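# Crack an egg into a bowl and discard shells

## Task

Break the egg open, tip its contents (a single firm yolk, with no white) into the white bowl, and drop both shell halves into the dark green waste bowl. The shell splits around its equator when struck there, or when the table or a fingertip presses firmly on that band. Before the halves separate, pressing like that closer to either end, or pressing far harder anywhere, crushes the egg and the task fails. Once it is cracked, the halves can be pulled apart. At the end both bowls must stand upright and everything in them must be at rest, without the robot holding anything in place. Finally, open the hands and move both arms away.

## Robot and tools

ROBOT. Two arms, left_arm and right_arm, face each other across a table. left_arm's base is on the +y side. The names do not refer to sides of any image. Each arm carries the same five-finger right hand, so hand numbers and axes mean the same on both arms; the hands are not mirrored.

WORLD FRAME. Reported poses use one shared frame. The origin is on the table top halfway between the arm bases, the table surface is z = 0 and +z is up. Positions are in metres, orientations are quaternions (w, x, y, z), and velocities are in m/s and rad/s. Printed positions can be slightly off, more so at long reach.

HAND POINT. Each arm is steered by its hand point, 0.05 m in front of the palm, where the index pad would meet the thumb tip in a pinch. Its axes: +z runs along the straightened fingers, +y points out of the palm, +x crosses the palm away from the thumb. Straight fingers extend 0.06-0.07 m past the point. A wrist bracket on the little-finger side stands 0.03 m beyond the point along +y and up to 0.11 m across the palm; it can collide with things. With the thumb turned fully in front of the palm, the hand can wrap objects 0.035-0.08 m wide, which then sit against the palm on the wrist side of the point.

THE 28-NUMBER ROW. Every arm command is one row of 28 numbers, each in [-1, 1], always covering both arms. Order: left_arm dx, dy, dz, rx, ry, rz; left_gripper little, ring, middle, index, thumb_bend, thumb_turn, force_limit, speed; then the same fourteen for right_arm and right_gripper.
- dx..rz are an offset, not a pose: the target relative to the hand point's measured pose at the start of the action (for a call's first action, the last pose reported in this scene), expressed in the hand point's own axes. 1.0 equals 0.6 m of travel or 180 degrees. rx, ry, rz form one rotation vector. Zeros mean stay put.
- Finger and thumb numbers are absolute targets: +1 straight/open, -1 fully curled/closed. thumb_turn +1 puts the thumb beside the palm, -1 opposite the fingers. A pinch is roughly index -0.22, thumb_bend -0.75, thumb_turn -0.57.
- force_limit maps linearly from about 0 N (-1) to 10 N (+1) at the fingertip (15 N for thumb motors); it only stops closing motion. speed maps from almost zero (-1) to full (+1), where a full finger stroke takes 0.6 s. Close at speed -0.9 or below for a soft grip.
- No value means 'unchanged'. To keep a hand as it is, resend its previous eight numbers; if none were sent yet, send its hand_measured six values plus hand_force_limit and hand_speed.

TOOLS.
- execute_actions(actions): a list of actions, run in order. Each action is a list of up to 15 rows, one per 1/30 s step; if shorter, the final row repeats to fill 15 steps. Every row in an action is measured from that action's start pose, not from the row before. Each step's commanded pose is clipped to within 100 mm and 16 degrees of the measured pose, so large moves need several actions. An empty list just returns state and images.
- move(target, speed, stop_force, blocking): target is one 28-number row, offsets from the pose in the latest result that shows one. Each hand point follows a straight line; both paths finish together within 0.5-10 s. speed is in m/s, 0.002-0.5 (default 0.25); turning is capped at twice that in rad/s. Paths ignore obstacles and the other arm. stop_force (9-40 N, one value for both arms, optional) ends an arm's path when its wrist sensor feels that much added push against the motion; the arm backs off two steps and holds. Use it only with slow moves and no rotation, and omit it when pulling away from something. blocking=false returns after 0.5 s while motion continues; it cannot be combined with stop_force. The result adds a 'move:' line (done, off_target, moving, held, contact, fault) and each hand point's distance from its target.
- wait(seconds): 0-10 s; arms keep their last command; returns early if a running move ends.
- stop(): brakes a running move.
- zoom_image(camera, region): region [x0, y0, x1, y1] in pixels of that camera's latest image, at most 504x504.
- show_instructions(): shows the reference image pages.
- finished_scene(scene): ends the current scene by its number; irreversible.

CAMERAS. cam_high and cam_low are fixed, 672x504. cam_left_wrist and cam_right_wrist are fisheye, 504x504, mounted on the hands. Calibration matrices are supplied but may be a little off.

RESULTS. The state line gives each hand point's position, quaternion and velocities. 'Hand target' lines show where the controller is driving each hand point. 'pose unreachable' means a clearance check altered or blocked that arm's command. hand_measured, hand_stopped_by (moving, target, force, stalled, fault) and hand_load_n list six values in motor order; a lost grip shows as loads near zero. Wrist force/torque are in the hand point's axes, noisy, with an offset of a few N, saturating near 50 N. Joint torque readings are rough.

CAUTIONS. Strike or press the egg only on its middle band, gently; pressure near an end or excessive force crushes it. Keep the arms from striking or pressing on each other, including fingers and brackets. Stiff arms driven past a firm contact can hit a torque fault; any outside force of 150 N also stops the arm for 10 s. Long holding under load heats motors (warning at 70 °C, brakes at 85 °C). Do not knock, drop or slam anything, and never push items off the table. Before finishing, release everything and withdraw both hands.

Each tool is called after "Request:" by a JSON object that holds its "op" and its "data".

## Session

Request:
{"op": "execute_actions", "data": {"actions": []}}

Scene clock: 0.00 s.
left_arm: end_effector_position=(+0.3393, +0.4861, +0.4648) hand_measured=(+1.000, +1.000, +1.000, +1.000, +1.000, +1.000) hand_load_n=(+0.0, +0.0, +0.0, +0.0, +0.0, +0.0) hand_stopped_by=(target, target, target, target, target, target) hand_force_limit=0.00 hand_speed=-0.80 end_effector_quat_wxyz=(-0.005, +0.302, +0.953, +0.016) end_effector_velocity=(-0.000, -0.000, -0.000) end_effector_angular_velocity=(+0.001, +0.002, -0.000) | right_arm: end_effector_position=(+0.1289, -0.2904, +0.4742) hand_measured=(+1.000, +1.000, +1.000, +1.000, +1.000, +1.000) hand_load_n=(+0.0, +0.0, +0.0, +0.0, +0.0, +0.0) hand_stopped_by=(target, target, target, target, target, target) hand_force_limit=0.00 hand_speed=-0.80 end_effector_quat_wxyz=(-0.004, -0.395, +0.919, +0.009) end_effector_velocity=(-0.000, -0.000, +0.000) end_effector_angular_velocity=(-0.001, +0.000, +0.002)
Joint positions: left_arm=[ 0.543 -1.699  1.369  1.928  1.551 -1.894] | right_arm=[-1.21  -1.695  1.334  1.937  1.553 -1.862]
Joint velocities: left_arm=[-0.     0.    -0.     0.001  0.001 -0.   ] | right_arm=[ 0.    -0.     0.     0.001  0.001 -0.001]
Joint torques (N m, as the arm reports them, + toward a larger angle): no reading
Wrist force (N, on the end effector, along its own x y z axes, offset not removed): no reading
Wrist torque (N m, same axes, about the end effector's origin, offset not removed): no reading
Hand target (left_arm): +0.339, +0.486, +0.465; -0.005, +0.302, +0.953, +0.016
Hand target (right_arm): +0.129, -0.290, +0.474; -0.004, -0.395, +0.919, +0.009
camera_calibration (this result's frames):
cam_left_wrist: T_world_to_cam=[[0.655235, 0.752878, 0.061986, -0.623727], [0.611218, -0.576586, 0.542182, -0.180018], [0.443937, -0.31737, -0.837972, 0.529562], [0, 0, 0, 1]] pos_world=[0.283625, 0.533861, 0.580023]
cam_right_wrist: T_world_to_cam=[[-0.66637, 0.744595, -0.0391002, 0.325333], [0.592185, 0.560378, 0.579045, -0.193772], [0.453065, 0.362704, -0.814357, 0.560746], [0, 0, 0, 1]] pos_world=[0.0774862, -0.337041, 0.581571]

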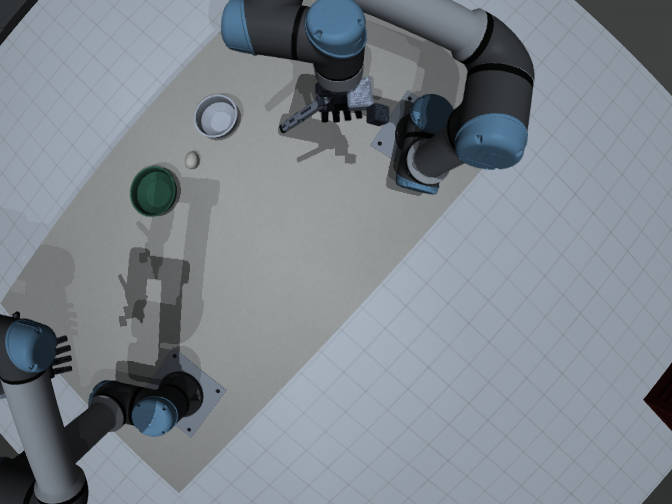

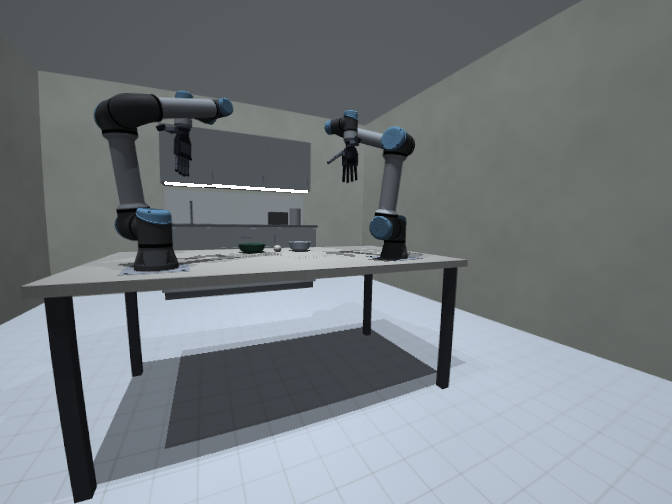

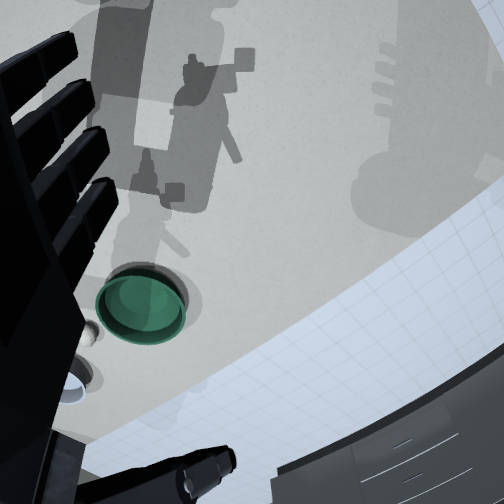

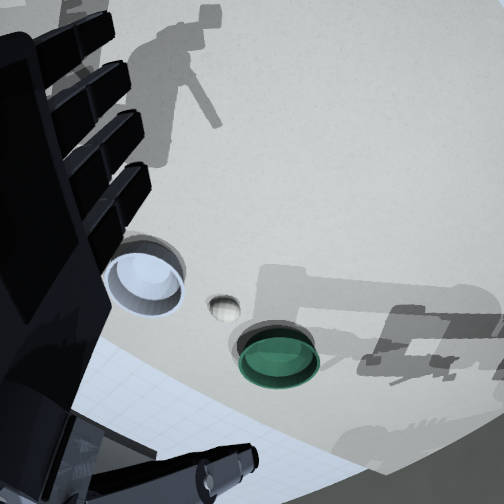

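Request:
{"op": "zoom_image", "data": {"camera": "cam_high", "region": [120,80,260,220]}}

Request:
{"op": "zoom_image", "data": {"camera": "cam_right_wrist", "region": [180,270,280,350]}}

Region (120, 80, 260, 220) of cam_high's 672x504 image, scaled by 3.600, with more detail than that image has.

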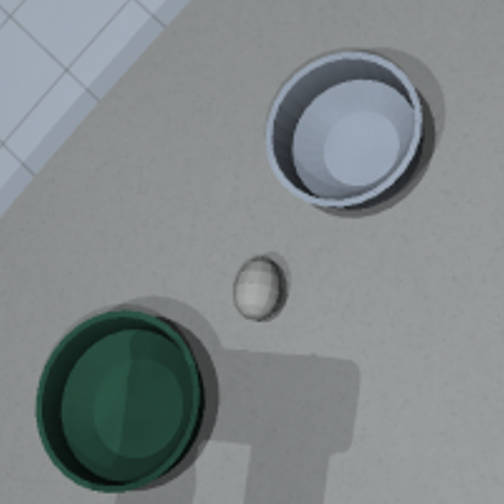

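Region (180, 270, 280, 350) of cam_right_wrist's 504x504 image, scaled by 5.040, with more detail than that image has; it fills the top 403 rows of this view, and the rest is white.

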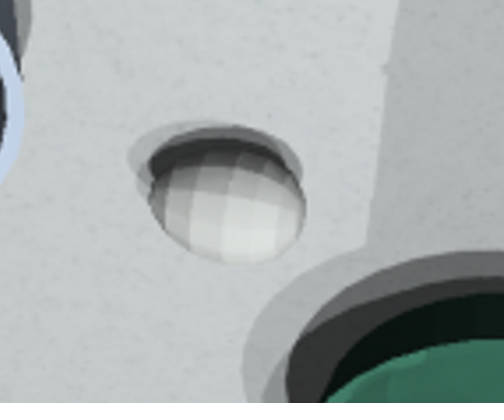

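Request:
{"op": "move", "data": {"target": [-0.213,-0.33,0.358,0.246,-0.158,-0.338,-1,-1,-1,0.45,0.3,-1,0,0.5,-0.658,-0.16,0.59,0.282,-0.247,-0.41,-1,-1,-1,-1,1,1,0,0.5], "speed": 0.35}}

Scene clock: 3.90 s.
left_arm: end_effector_position=(+0.3293, +0.2584, +0.2421) hand_measured=(-1.000, -1.000, -1.000, +0.450, +0.300, -1.000) hand_load_n=(+0.0, +0.0, +0.0, +0.0, +0.0, +0.0) hand_stopped_by=(target, target, target, target, target, target) hand_force_limit=0.00 hand_speed=0.50 end_effector_quat_wxyz=(-0.113, +0.233, -0.883, +0.392) end_effector_velocity=(-0.000, -0.001, -0.001) end_effector_angular_velocity=(-0.002, -0.001, +0.005) | right_arm: end_effector_position=(+0.4657, -0.0662, +0.1184) hand_measured=(-1.000, -1.000, -1.000, -1.000, +1.000, +1.000) hand_load_n=(+0.0, +0.0, +0.0, +0.0, +0.0, +0.0) hand_stopped_by=(target, target, target, target, target, target) hand_force_limit=0.00 hand_speed=0.50 end_effector_quat_wxyz=(+0.469, -0.772, +0.372, -0.216) end_effector_velocity=(+0.001, +0.002, -0.001) end_effector_angular_velocity=(+0.003, -0.004, +0.006)
Joint positions: left_arm=[ 0.161 -1.826  1.948  0.628  1.359 -3.311] | right_arm=[-1.135 -1.198  1.681  0.006  1.487 -3.168]
Joint velocities: left_arm=[-0.006 -0.001  0.004 -0.004 -0.008 -0.007] | right_arm=[-0.001  0.003  0.    -0.008 -0.006 -0.003]
Joint torques (N m, as the arm reports them, + toward a larger angle): left_arm=[ -6.43 -15.47  -6.18  -2.24  -2.47  -1.64] | right_arm=[ -6.09 -21.65  -9.55  -2.27  -2.92  -1.69]
Wrist force (N, on the end effector, along its own x y z axes, offset not removed): left_arm=[1.5 3.8 -5.4] | right_arm=[-0.8 2.7 -0.9]
Wrist torque (N m, same axes, about the end effector's origin, offset not removed): left_arm=[1.04 -0.18 0.14] | right_arm=[0.44 0.28 0.07]
Hand target (left_arm): +0.329, +0.258, +0.242; +0.114, -0.233, +0.882, -0.393
Hand target (right_arm): +0.466, -0.066, +0.118; -0.469, +0.772, -0.372, +0.216
Off the commanded pose (left_arm): 0.001 m, 0 deg.
Off the commanded pose (right_arm): 0.001 m, 0 deg.
move: done
camera_calibration (this result's frames):
cam_left_wrist: T_world_to_cam=[[-0.24583, 0.654179, -0.715275, 0.0784531], [0.52885, 0.708931, 0.466619, -0.471222], [0.812333, -0.263565, -0.520239, 0.0629621], [0, 0, 0, 1]] pos_world=[0.217346, 0.299336, 0.308752]
cam_right_wrist: T_world_to_cam=[[-0.382208, -0.187012, -0.904955, 0.277426], [-0.895802, 0.315378, 0.313169, 0.395439], [0.226836, 0.930357, -0.288065, 0.117699], [0, 0, 0, 1]] pos_world=[0.433571, -0.182332, 0.161124]

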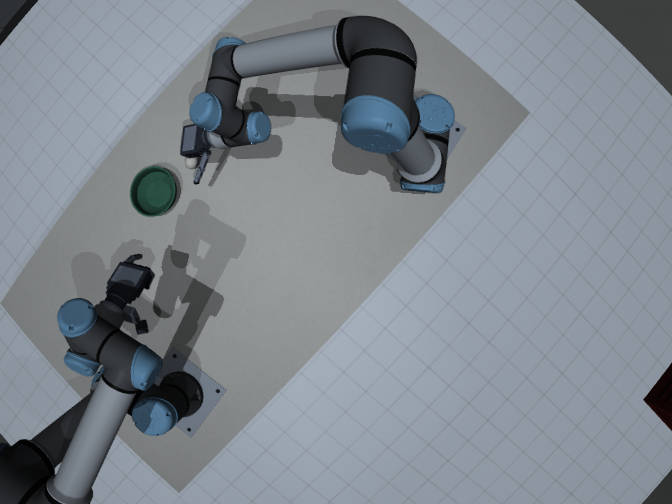

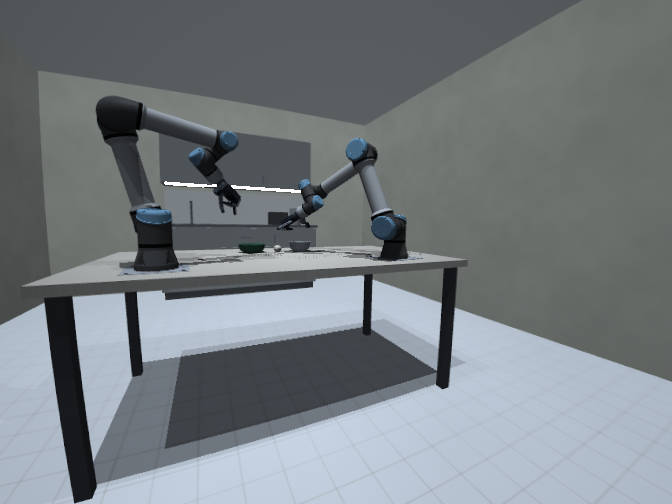

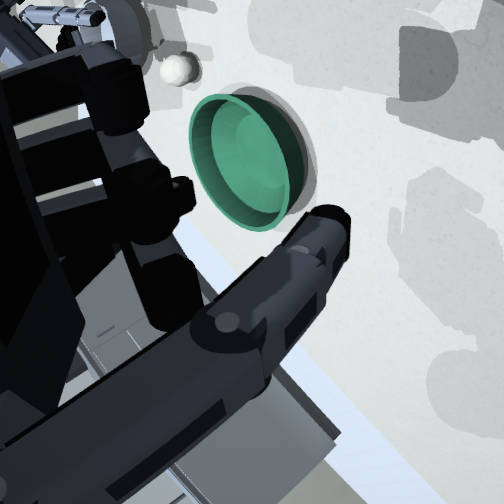

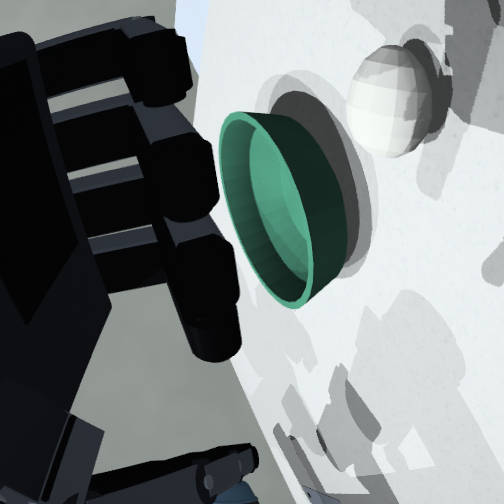

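Request:
{"op": "zoom_image", "data": {"camera": "cam_right_wrist", "region": [320,20,480,180]}}

Region (320, 20, 480, 180) of cam_right_wrist's 504x504 image, scaled by 3.150, with more detail than that image has.

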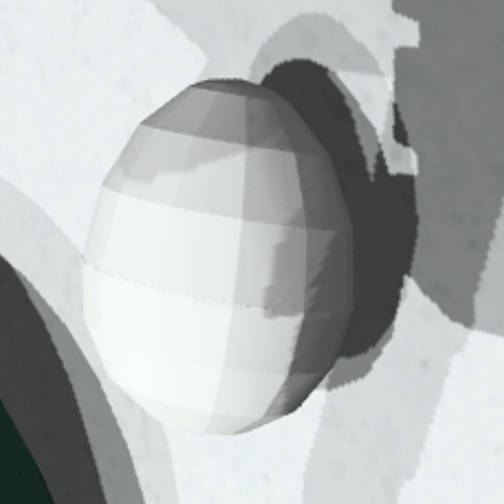

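Request:
{"op": "move", "data": {"target": [0,0,0,0,0,0,-1,-1,-1,0.45,0.3,-1,0,0.5,-0.0225,0.056,0.137,0,0,0,-1,-1,-1,-1,1,1,0,0.5], "speed": 0.15}}

Request:
{"op": "move", "data": {"target": [0,0,0,0,0,0,-1,-1,-1,0.45,0.3,-1,0,0.5,0.0005,0.028,0.015,0,0,0,-1,-1,-1,-1,1,1,0,0.5], "speed": 0.03, "stop_force": 10}}

Scene clock: 5.50 s.
left_arm: end_effector_position=(+0.3293, +0.2584, +0.2421) hand_measured=(-1.000, -1.000, -1.000, +0.450, +0.300, -1.000) hand_load_n=(+0.0, +0.0, +0.0, +0.0, +0.0, +0.0) hand_stopped_by=(target, target, target, target, target, target) hand_force_limit=0.00 hand_speed=0.50 end_effector_quat_wxyz=(-0.113, +0.233, -0.883, +0.392) end_effector_velocity=(+0.000, -0.001, +0.001) end_effector_angular_velocity=(-0.001, -0.001, -0.002) | right_arm: end_effector_position=(+0.5005, -0.0193, +0.0506) hand_measured=(-1.000, -1.000, -1.000, -1.000, +1.000, +1.000) hand_load_n=(+0.0, +0.0, +0.0, +0.0, +0.0, +0.0) hand_stopped_by=(target, target, target, target, target, target) hand_force_limit=0.00 hand_speed=0.50 end_effector_quat_wxyz=(+0.469, -0.772, +0.372, -0.216) end_effector_velocity=(+0.002, +0.001, -0.002) end_effector_angular_velocity=(-0.000, +0.001, -0.002)
Joint positions: left_arm=[ 0.161 -1.826  1.948  0.628  1.359 -3.311] | right_arm=[-1.097 -0.994  1.56  -0.079  1.521 -3.15 ]
Joint velocities: left_arm=[-0.001  0.    -0.002 -0.    -0.     0.001] | right_arm=[ 0.     0.006 -0.005 -0.     0.001  0.001]
Joint torques (N m, as the arm reports them, + toward a larger angle): left_arm=[  7.48  -0.73 -33.71   3.53   2.32   1.55] | right_arm=[  7.9  -28.03 -25.48  -2.23   2.89   1.45]
Wrist force (N, on the end effector, along its own x y z axes, offset not removed): left_arm=[6.6 -3.5 -0.2] | right_arm=[0.4 4.9 0.9]
Wrist torque (N m, same axes, about the end effector's origin, offset not removed): left_arm=[-0.39 -0.72 0.12] | right_arm=[0.72 -0.09 0.20]
Hand target (left_arm): +0.329, +0.258, +0.242; +0.113, -0.233, +0.883, -0.392
Hand target (right_arm): +0.501, -0.019, +0.050; -0.469, +0.772, -0.372, +0.216
Off the commanded pose (left_arm): 0.000 m, 0 deg.
Off the commanded pose (right_arm): 0.000 m, 0 deg.
move: done
camera_calibration (this result's frames):
cam_left_wrist: T_world_to_cam=[[-0.245829, 0.654173, -0.71528, 0.0784572], [0.528848, 0.708936, 0.466615, -0.471222], [0.812335, -0.263567, -0.520235, 0.0629623], [0, 0, 0, 1]] pos_world=[0.217345, 0.299337, 0.308754]
cam_right_wrist: T_world_to_cam=[[-0.382247, -0.186925, -0.904956, 0.23817], [-0.895792, 0.315336, 0.313241, 0.433024], [0.226813, 0.930388, -0.287982, 0.0465867], [0, 0, 0, 1]] pos_world=[0.468373, -0.135372, 0.0933079]

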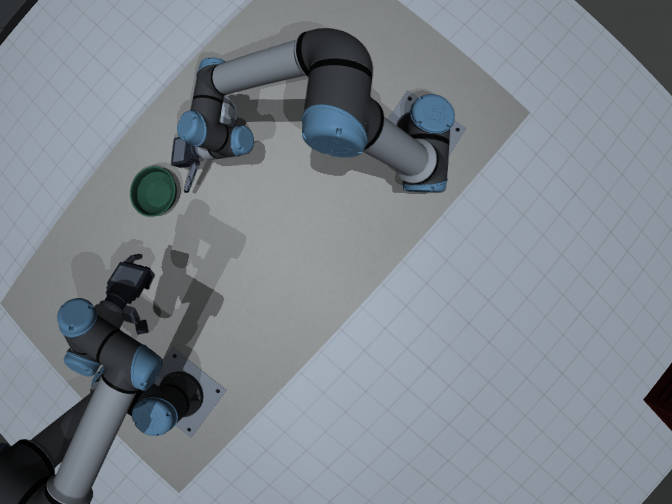

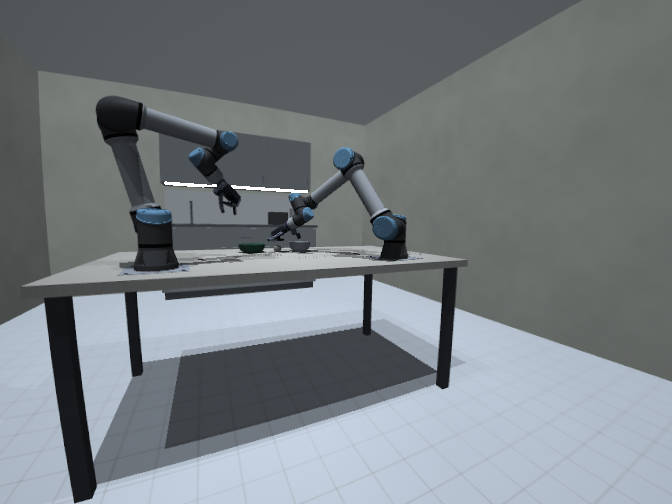

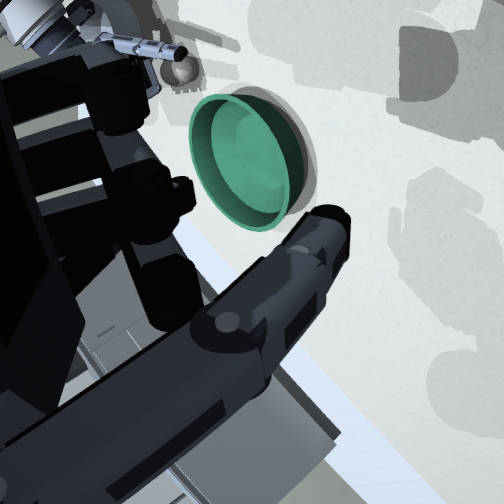

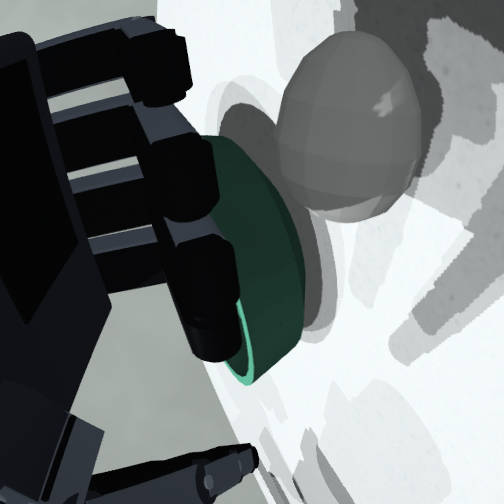

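Scene clock: 6.50 s.
left_arm: end_effector_position=(+0.3293, +0.2584, +0.2421) hand_measured=(-1.000, -1.000, -1.000, +0.450, +0.300, -1.000) hand_load_n=(+0.0, +0.0, +0.0, +0.0, +0.0, +0.0) hand_stopped_by=(target, target, target, target, target, target) hand_force_limit=0.00 hand_speed=0.50 end_effector_quat_wxyz=(-0.113, +0.233, -0.883, +0.392) end_effector_velocity=(+0.000, +0.000, -0.000) end_effector_angular_velocity=(+0.001, +0.001, +0.001) | right_arm: end_effector_position=(+0.5006, -0.0192, +0.0318) hand_measured=(-1.000, -1.000, -1.000, -1.000, +1.000, +1.000) hand_load_n=(+0.0, +0.0, +0.0, +0.0, +0.0, +0.0) hand_stopped_by=(target, target, target, target, target, target) hand_force_limit=0.00 hand_speed=0.50 end_effector_quat_wxyz=(+0.469, -0.772, +0.372, -0.216) end_effector_velocity=(+0.002, -0.001, -0.001) end_effector_angular_velocity=(+0.001, -0.002, -0.002)
Joint positions: left_arm=[ 0.161 -1.826  1.948  0.628  1.359 -3.311] | right_arm=[-1.097 -0.97   1.576 -0.118  1.521 -3.15 ]
Joint velocities: left_arm=[ 0.002  0.     0.    -0.     0.001  0.   ] | right_arm=[-0.002  0.002  0.001 -0.005  0.    -0.   ]
Joint torques (N m, as the arm reports them, + toward a larger angle): left_arm=[  7.26  -1.54 -33.9    3.38   2.16   1.5 ] | right_arm=[  6.08 -27.15  -8.47  -2.24   2.05   0.6 ]
Wrist force (N, on the end effector, along its own x y z axes, offset not removed): left_arm=[2.2 1.0 1.0] | right_arm=[-2.4 2.3 2.2]
Wrist torque (N m, same axes, about the end effector's origin, offset not removed): left_arm=[0.32 -0.57 0.16] | right_arm=[0.06 0.19 -0.12]
Hand target (left_arm): +0.329, +0.258, +0.242; +0.113, -0.233, +0.883, -0.392
Hand target (right_arm): +0.501, -0.019, +0.031; -0.469, +0.772, -0.372, +0.216
Off the commanded pose (left_arm): 0.000 m, 0 deg.
Off the commanded pose (right_arm): 0.000 m, 0 deg.
move: done
camera_calibration (this result's frames):
cam_left_wrist: T_world_to_cam=[[-0.245829, 0.654174, -0.715279, 0.0784562], [0.528848, 0.708935, 0.466616, -0.471222], [0.812335, -0.263566, -0.520236, 0.0629622], [0, 0, 0, 1]] pos_world=[0.217345, 0.299337, 0.308753]
cam_right_wrist: T_world_to_cam=[[-0.38226, -0.186935, -0.904949, 0.221191], [-0.895787, 0.315341, 0.31325, 0.438937], [0.22681, 0.930384, -0.287996, 0.0411093], [0, 0, 0, 1]] pos_world=[0.468423, -0.135314, 0.0745085]

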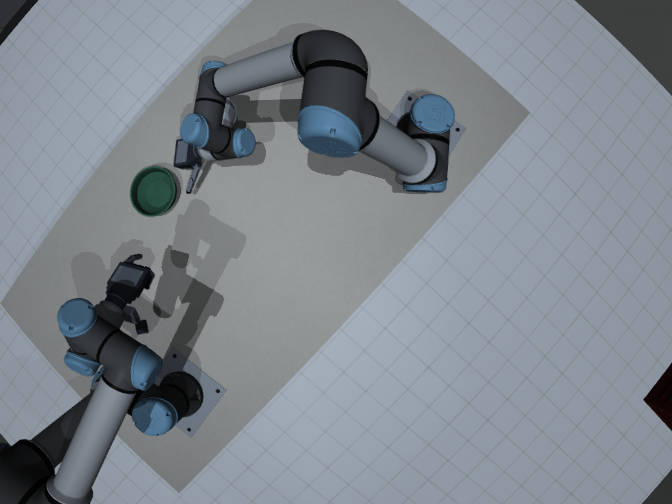

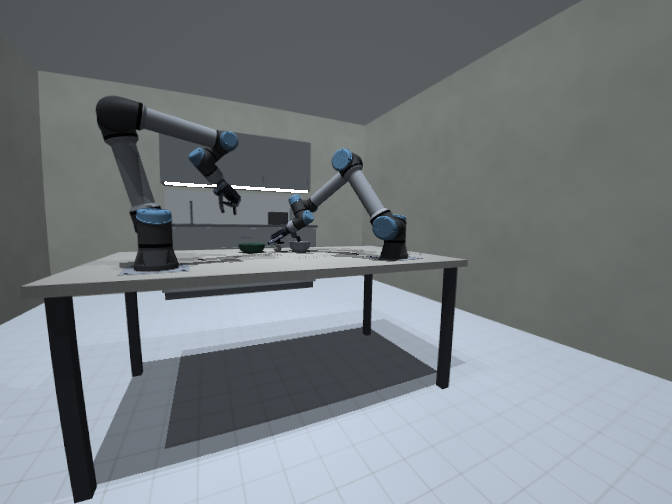

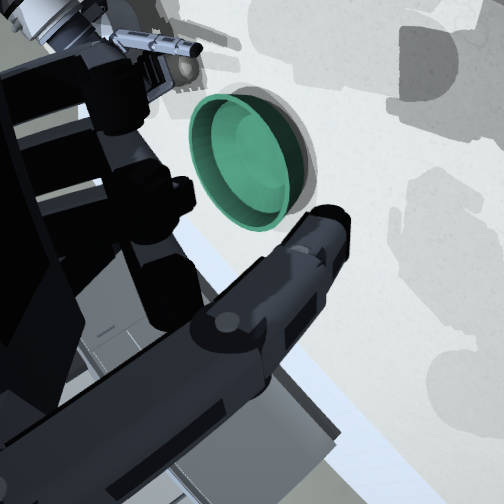

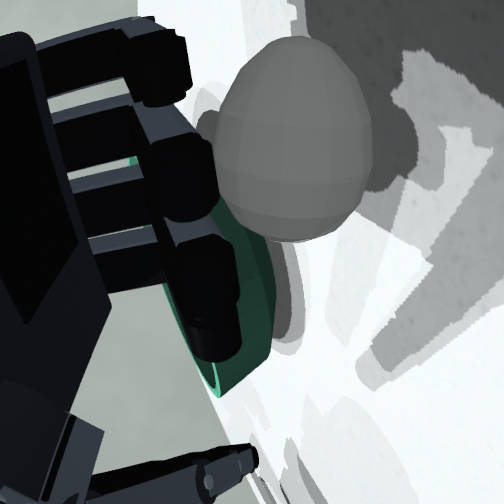

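Request:
{"op": "move", "data": {"target": [0,0,0,0,0,0,-1,-1,-1,0.45,0.3,-1,0,0.5,0.0005,0.024,0.0125,0,0,0,-1,-1,-1,-1,1,1,0,0.5], "speed": 0.005, "stop_force": 40}}

Request:
{"op": "move", "data": {"target": [0,0,0,0,0,0,-1,-1,-1,0.45,0.3,-1,0,0.5,-0.001,-0.074,-0.039,0,0,0,-1,-1,-1,-1,1,1,0,0.5], "speed": 0.06}}

Request:
{"op": "zoom_image", "data": {"camera": "cam_right_wrist", "region": [254,0,504,250]}}

Scene clock: 9.00 s.
left_arm: end_effector_position=(+0.3293, +0.2584, +0.2421) hand_measured=(-1.000, -1.000, -1.000, +0.450, +0.300, -1.000) hand_load_n=(+0.0, +0.0, +0.0, +0.0, +0.0, +0.0) hand_stopped_by=(target, target, target, target, target, target) hand_force_limit=0.00 hand_speed=0.50 end_effector_quat_wxyz=(-0.113, +0.233, -0.883, +0.392) end_effector_velocity=(-0.000, -0.001, +0.000) end_effector_angular_velocity=(-0.001, -0.001, -0.001) | right_arm: end_effector_position=(+0.5005, -0.0192, +0.0220) hand_measured=(-1.000, -1.000, -1.002, -1.000, +1.000, +1.000) hand_load_n=(+0.0, -0.5, -9.5, +0.0, +0.0, +0.0) hand_stopped_by=(target, target, target, target, target, target) hand_force_limit=0.00 hand_speed=0.50 end_effector_quat_wxyz=(+0.469, -0.772, +0.372, -0.216) end_effector_velocity=(-0.001, -0.000, +0.000) end_effector_angular_velocity=(-0.002, +0.003, -0.000)
Joint positions: left_arm=[ 0.161 -1.826  1.948  0.628  1.359 -3.311] | right_arm=[-1.097 -0.956  1.583 -0.139  1.521 -3.15 ]
Joint velocities: left_arm=[-0.002 -0.    -0.    -0.001 -0.001 -0.   ] | right_arm=[ 0.001 -0.001  0.     0.005  0.001  0.001]
Joint torques (N m, as the arm reports them, + toward a larger angle): left_arm=[  7.07  -1.89 -33.85   3.41   2.2    1.52] | right_arm=[ -1.12 -21.99  -4.1    8.67  -0.75  -1.24]
Wrist force (N, on the end effector, along its own x y z axes, offset not removed): left_arm=[3.2 -3.0 -3.6] | right_arm=[-0.1 -34.4 -19.7]
Wrist torque (N m, same axes, about the end effector's origin, offset not removed): left_arm=[0.04 -0.43 0.18] | right_arm=[0.43 0.45 -0.88]
Hand target (left_arm): +0.329, +0.258, +0.242; +0.113, -0.233, +0.883, -0.392
Hand target (right_arm): +0.501, -0.019, +0.022; -0.469, +0.772, -0.372, +0.216
Off the commanded pose (left_arm): 0.000 m, 0 deg.
Off the commanded pose (right_arm): 0.006 m, 0 deg.
move: contact (right_arm)
camera_calibration (this result's frames):
cam_left_wrist: T_world_to_cam=[[-0.245829, 0.654174, -0.715279, 0.0784562], [0.528848, 0.708935, 0.466616, -0.471222], [0.812335, -0.263566, -0.520236, 0.0629623], [0, 0, 0, 1]] pos_world=[0.217345, 0.299337, 0.308753]
cam_right_wrist: T_world_to_cam=[[-0.382198, -0.186888, -0.904985, 0.212255], [-0.895814, 0.315302, 0.313213, 0.441982], [0.226808, 0.930407, -0.287924, 0.0383306], [0, 0, 0, 1]] pos_world=[0.468364, -0.135353, 0.064689]

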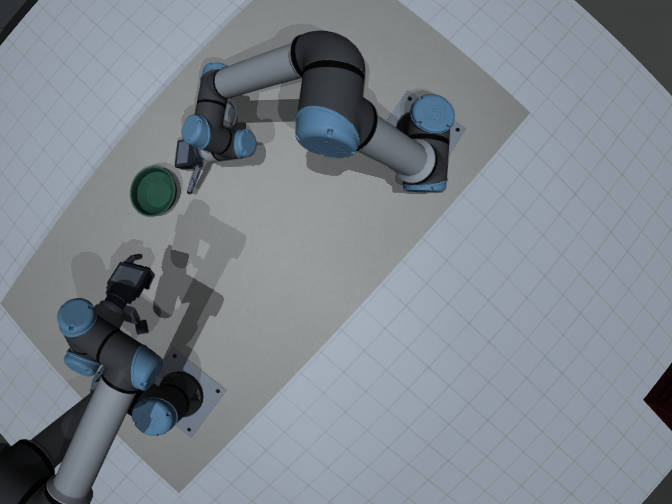

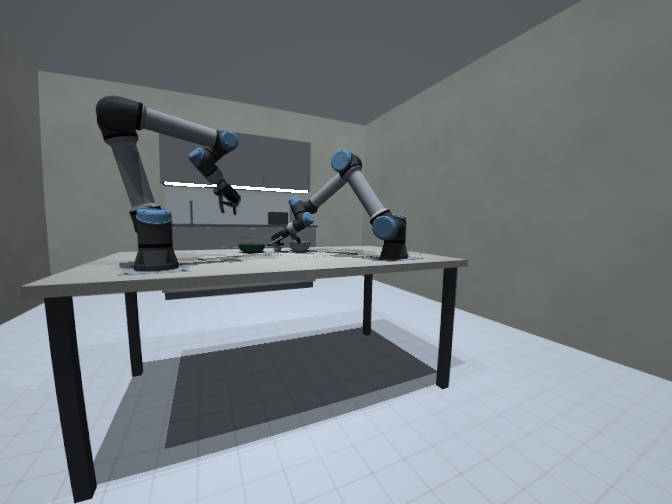

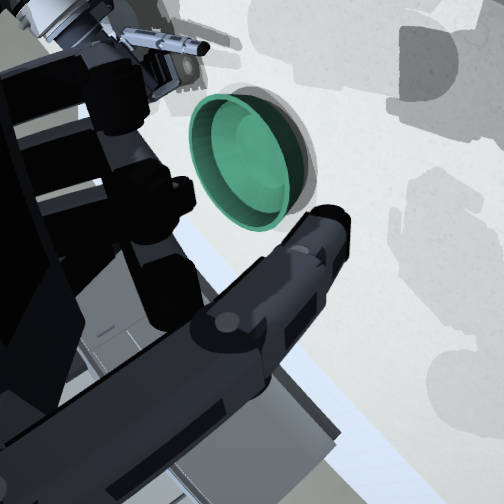

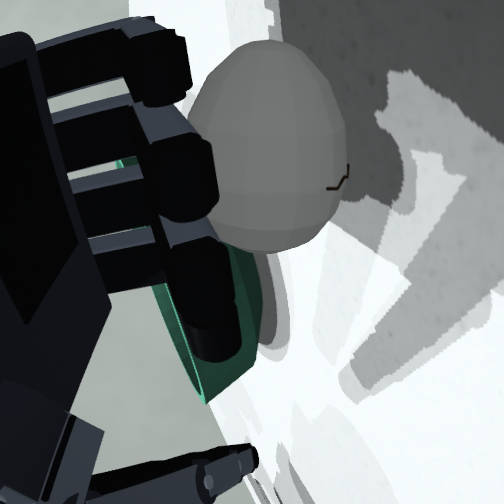

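Scene clock: 10.27 s.
left_arm: end_effector_position=(+0.3293, +0.2584, +0.2421) hand_measured=(-1.000, -1.000, -1.000, +0.450, +0.300, -1.000) hand_load_n=(+0.0, +0.0, +0.0, +0.0, +0.0, +0.0) hand_stopped_by=(target, target, target, target, target, target) hand_force_limit=0.00 hand_speed=0.50 end_effector_quat_wxyz=(-0.113, +0.233, -0.883, +0.392) end_effector_velocity=(+0.000, +0.000, -0.000) end_effector_angular_velocity=(+0.001, -0.000, +0.002) | right_arm: end_effector_position=(+0.5008, -0.0193, +0.0719) hand_measured=(-1.000, -1.000, -1.000, -1.000, +1.000, +1.000) hand_load_n=(+0.0, +0.0, +0.0, +0.0, +0.0, +0.0) hand_stopped_by=(target, target, target, target, target, target) hand_force_limit=0.00 hand_speed=0.50 end_effector_quat_wxyz=(+0.469, -0.772, +0.372, -0.216) end_effector_velocity=(-0.000, +0.001, +0.004) end_effector_angular_velocity=(+0.001, -0.002, +0.001)
Joint positions: left_arm=[ 0.161 -1.826  1.948  0.628  1.359 -3.311] | right_arm=[-1.097 -1.02   1.54  -0.033  1.52  -3.15 ]
Joint velocities: left_arm=[ 0.001  0.     0.    -0.    -0.001 -0.   ] | right_arm=[ 0.001 -0.005 -0.003  0.006 -0.    -0.001]
Joint torques (N m, as the arm reports them, + toward a larger angle): left_arm=[  7.04  -1.96 -33.62   3.32   2.11   1.56] | right_arm=[ -5.92 -47.94 -26.29   2.43  -2.97  -1.76]
Wrist force (N, on the end effector, along its own x y z axes, offset not removed): left_arm=[3.6 4.8 -5.1] | right_arm=[-1.8 1.2 0.4]
Wrist torque (N m, same axes, about the end effector's origin, offset not removed): left_arm=[1.14 -0.52 0.35] | right_arm=[0.24 0.19 -0.14]
Hand target (left_arm): +0.329, +0.258, +0.242; +0.113, -0.233, +0.883, -0.392
Hand target (right_arm): +0.501, -0.019, +0.072; -0.469, +0.772, -0.372, +0.216
Off the commanded pose (left_arm): 0.000 m, 0 deg.
Off the commanded pose (right_arm): 0.000 m, 0 deg.
move: done
camera_calibration (this result's frames):
cam_left_wrist: T_world_to_cam=[[-0.245829, 0.654175, -0.715279, 0.078456], [0.528848, 0.708935, 0.466617, -0.471222], [0.812335, -0.263566, -0.520236, 0.0629622], [0, 0, 0, 1]] pos_world=[0.217345, 0.299337, 0.308753]
cam_right_wrist: T_world_to_cam=[[-0.382177, -0.186866, -0.904998, 0.257491], [-0.895821, 0.315295, 0.313198, 0.426597], [0.226815, 0.930414, -0.287897, 0.0527346], [0, 0, 0, 1]] pos_world=[0.4686, -0.135452, 0.114602]

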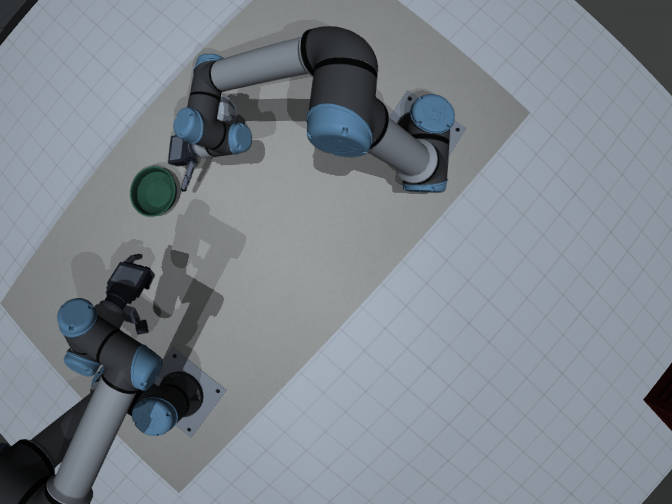

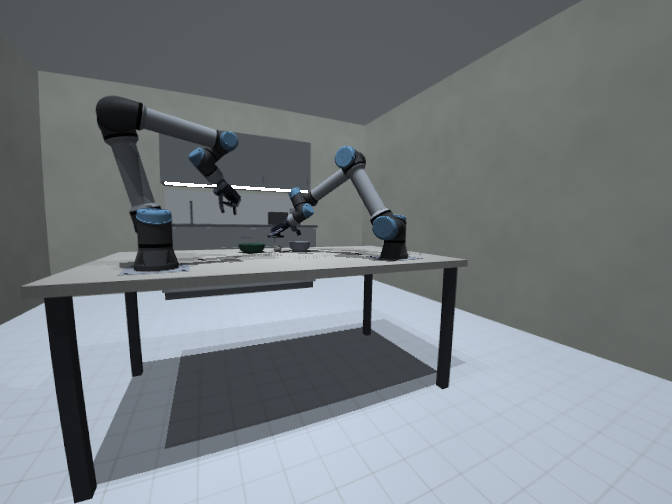

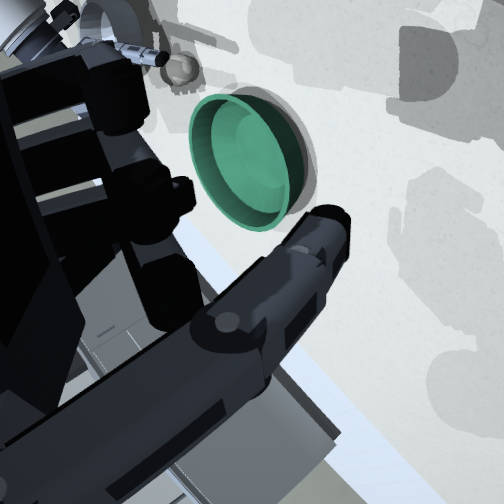

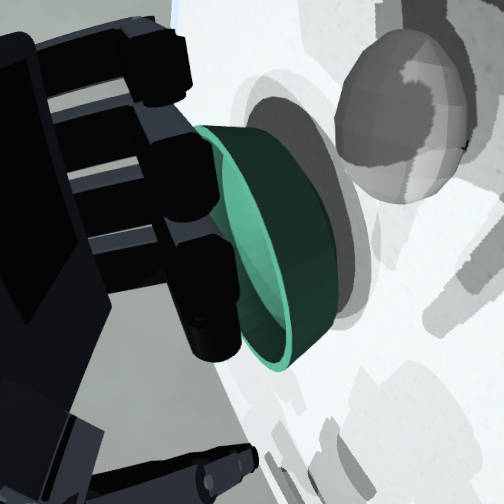

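Region (254, 0, 504, 250) of cam_right_wrist's 504x504 image, scaled by 2.016, with more detail than that image has.

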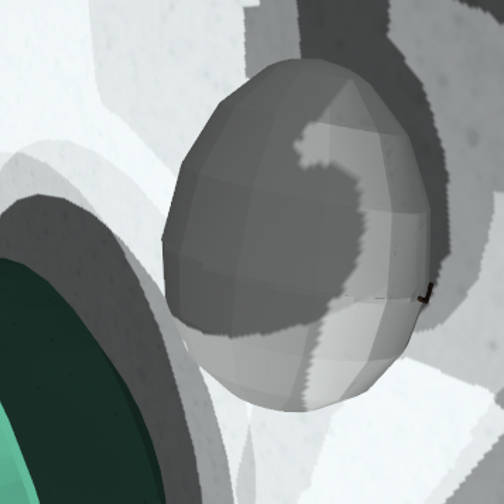

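Request:
{"op": "move", "data": {"target": [0,0,0,0,0,0,-1,-1,-1,0.45,0.3,-1,0,0.5,0.062,-0.021,-0.016,-0.067,0,0,-1,-1,-1,0.45,0.4,-0.8,0,0.5], "speed": 0.1}}

Request:
{"op": "move", "data": {"target": [0,0,0,0,0,0,-1,-1,-1,0.45,0.3,-1,0,0.5,0.001,0.072,0.06,0,0,0,-1,-1,-1,0.45,0.4,-0.8,0,0.5], "speed": 0.06}}

Scene clock: 12.03 s.
left_arm: end_effector_position=(+0.3293, +0.2584, +0.2421) hand_measured=(-1.000, -1.000, -1.000, +0.450, +0.300, -1.000) hand_load_n=(+0.0, +0.0, +0.0, +0.0, +0.0, +0.0) hand_stopped_by=(target, target, target, target, target, target) hand_force_limit=0.00 hand_speed=0.50 end_effector_quat_wxyz=(-0.113, +0.233, -0.883, +0.392) end_effector_velocity=(-0.000, -0.000, -0.001) end_effector_angular_velocity=(-0.000, +0.001, -0.000) | right_arm: end_effector_position=(+0.5221, -0.0499, +0.0867) hand_measured=(-1.000, -1.000, -1.000, +0.450, +0.400, -0.800) hand_load_n=(+0.0, +0.0, +0.0, +0.0, +0.0, +0.0) hand_stopped_by=(target, target, target, target, target, target) hand_force_limit=0.00 hand_speed=0.50 end_effector_quat_wxyz=(+0.386, -0.816, +0.392, -0.176) end_effector_velocity=(+0.002, -0.001, +0.002) end_effector_angular_velocity=(-0.010, +0.012, +0.001)
Joint positions: left_arm=[ 0.161 -1.826  1.948  0.628  1.359 -3.311] | right_arm=[-1.163 -0.956  1.323  0.332  1.473 -3.203]
Joint velocities: left_arm=[-0.001  0.     0.001 -0.001  0.    -0.   ] | right_arm=[-0.003  0.008 -0.021  0.029 -0.002 -0.005]
Joint torques (N m, as the arm reports them, + toward a larger angle): left_arm=[  7.3   -1.91 -34.01   3.39   2.19   1.44] | right_arm=[ -5.77 -29.88 -26.81   2.78  -2.82  -1.62]
Wrist force (N, on the end effector, along its own x y z axes, offset not removed): left_arm=[4.8 -1.7 -3.3] | right_arm=[-0.5 3.9 3.0]
Wrist torque (N m, same axes, about the end effector's origin, offset not removed): left_arm=[0.09 -0.65 0.21] | right_arm=[0.54 0.07 0.03]
Hand target (left_arm): +0.329, +0.258, +0.242; +0.113, -0.233, +0.883, -0.392
Hand target (right_arm): +0.522, -0.050, +0.087; -0.385, +0.817, -0.393, +0.175
Off the commanded pose (left_arm): 0.000 m, 0 deg.
Off the commanded pose (right_arm): 0.000 m, 0 deg.
move: done
camera_calibration (this result's frames):
cam_left_wrist: T_world_to_cam=[[-0.245829, 0.654174, -0.715279, 0.0784561], [0.528848, 0.708935, 0.466616, -0.471222], [0.812335, -0.263566, -0.520236, 0.0629622], [0, 0, 0, 1]] pos_world=[0.217345, 0.299337, 0.308753]
cam_right_wrist: T_world_to_cam=[[-0.519752, -0.300604, -0.799685, 0.330416], [-0.838284, 0.359945, 0.409535, 0.414566], [0.164734, 0.88322, -0.439073, 0.123765], [0, 0, 0, 1]] pos_world=[0.498871, -0.159208, 0.148791]

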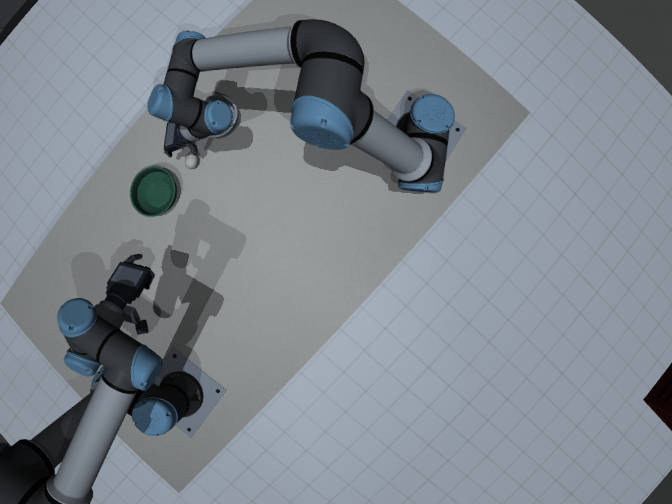

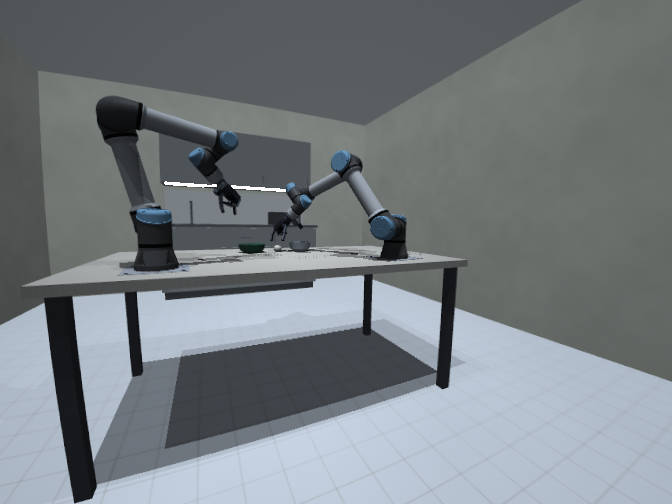

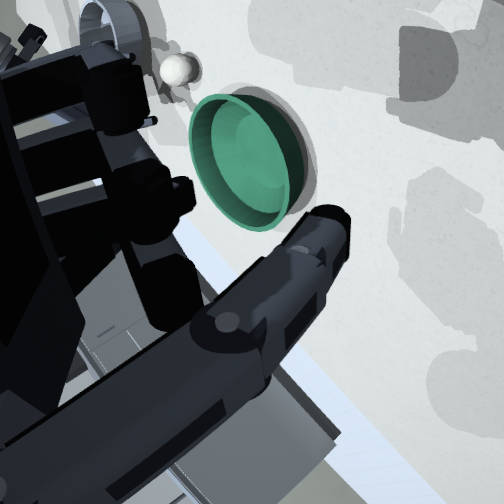

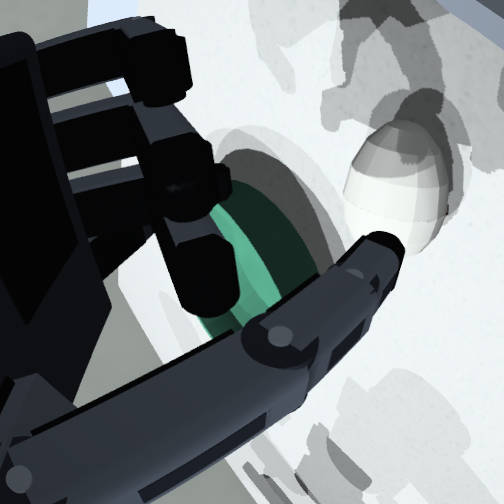

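Scene clock: 13.40 s.
left_arm: end_effector_position=(+0.3293, +0.2584, +0.2421) hand_measured=(-1.000, -1.000, -1.000, +0.450, +0.300, -1.000) hand_load_n=(+0.0, +0.0, +0.0, +0.0, +0.0, +0.0) hand_stopped_by=(target, target, target, target, target, target) hand_force_limit=0.00 hand_speed=0.50 end_effector_quat_wxyz=(-0.113, +0.233, -0.883, +0.392) end_effector_velocity=(-0.000, +0.000, -0.001) end_effector_angular_velocity=(+0.000, +0.001, +0.000) | right_arm: end_effector_position=(+0.5219, -0.0497, +0.0308) hand_measured=(-1.000, -1.000, -1.000, +0.450, +0.400, -0.800) hand_load_n=(+0.0, +0.0, +0.0, +0.0, +0.0, +0.0) hand_stopped_by=(target, target, target, target, target, target) hand_force_limit=0.00 hand_speed=0.50 end_effector_quat_wxyz=(+0.386, -0.816, +0.392, -0.176) end_effector_velocity=(+0.001, -0.000, -0.002) end_effector_angular_velocity=(-0.000, -0.001, -0.001)
Joint positions: left_arm=[ 0.161 -1.826  1.948  0.628  1.359 -3.311] | right_arm=[-1.162 -0.901  1.385  0.215  1.473 -3.202]
Joint velocities: left_arm=[ 0.001 -0.     0.001 -0.     0.001 -0.001] | right_arm=[-0.     0.003  0.002 -0.006  0.001  0.   ]
Joint torques (N m, as the arm reports them, + toward a larger angle): left_arm=[  6.5   -1.9  -34.11   3.44   2.17   1.54] | right_arm=[  7.37 -32.55  -8.61  -1.63   2.79   1.5 ]
Wrist force (N, on the end effector, along its own x y z axes, offset not removed): left_arm=[3.2 0.7 -1.0] | right_arm=[-1.1 2.1 1.0]
Wrist torque (N m, same axes, about the end effector's origin, offset not removed): left_arm=[0.12 -0.62 0.09] | right_arm=[0.34 0.19 -0.16]
Hand target (left_arm): +0.329, +0.258, +0.242; +0.113, -0.233, +0.883, -0.392
Hand target (right_arm): +0.522, -0.050, +0.030; -0.386, +0.816, -0.392, +0.176
Off the commanded pose (left_arm): 0.000 m, 0 deg.
Off the commanded pose (right_arm): 0.000 m, 0 deg.
move: done
camera_calibration (this result's frames):
cam_left_wrist: T_world_to_cam=[[-0.245829, 0.654174, -0.715279, 0.078456], [0.528848, 0.708935, 0.466616, -0.471222], [0.812335, -0.263566, -0.520236, 0.0629622], [0, 0, 0, 1]] pos_world=[0.217345, 0.299337, 0.308753]
cam_right_wrist: T_world_to_cam=[[-0.519768, -0.30062, -0.799668, 0.28561], [-0.838276, 0.359951, 0.409546, 0.437189], [0.164723, 0.883212, -0.439094, 0.0990626], [0, 0, 0, 1]] pos_world=[0.498618, -0.159, 0.0928417]

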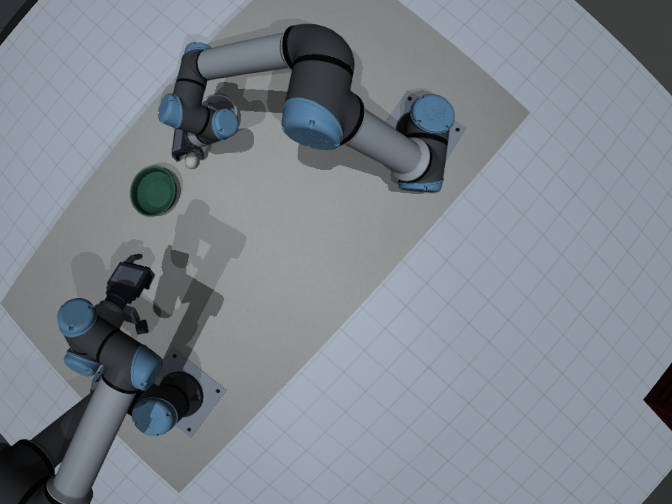

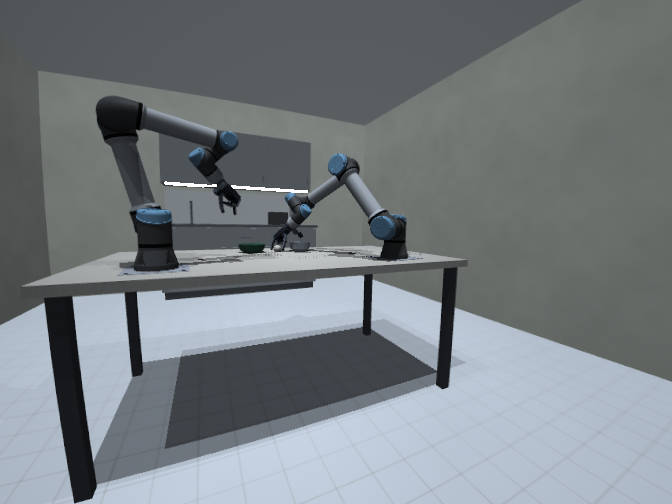

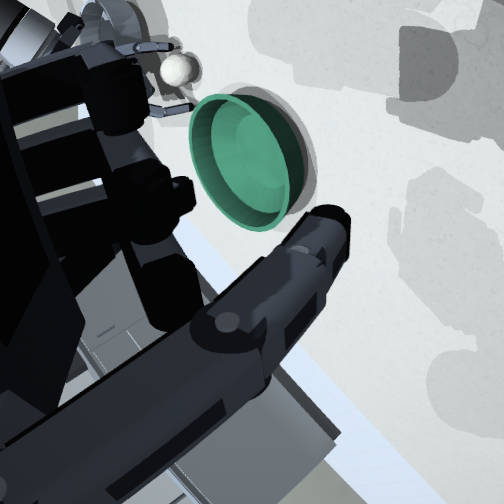

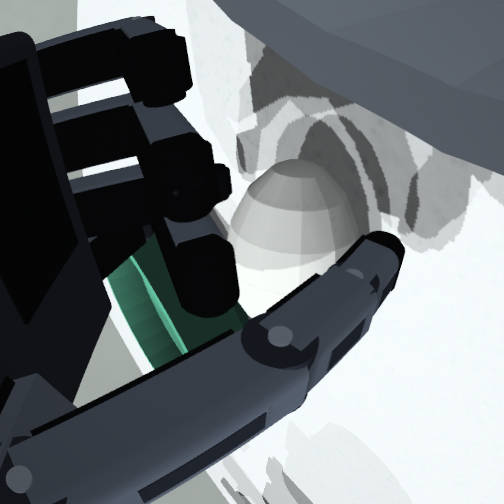

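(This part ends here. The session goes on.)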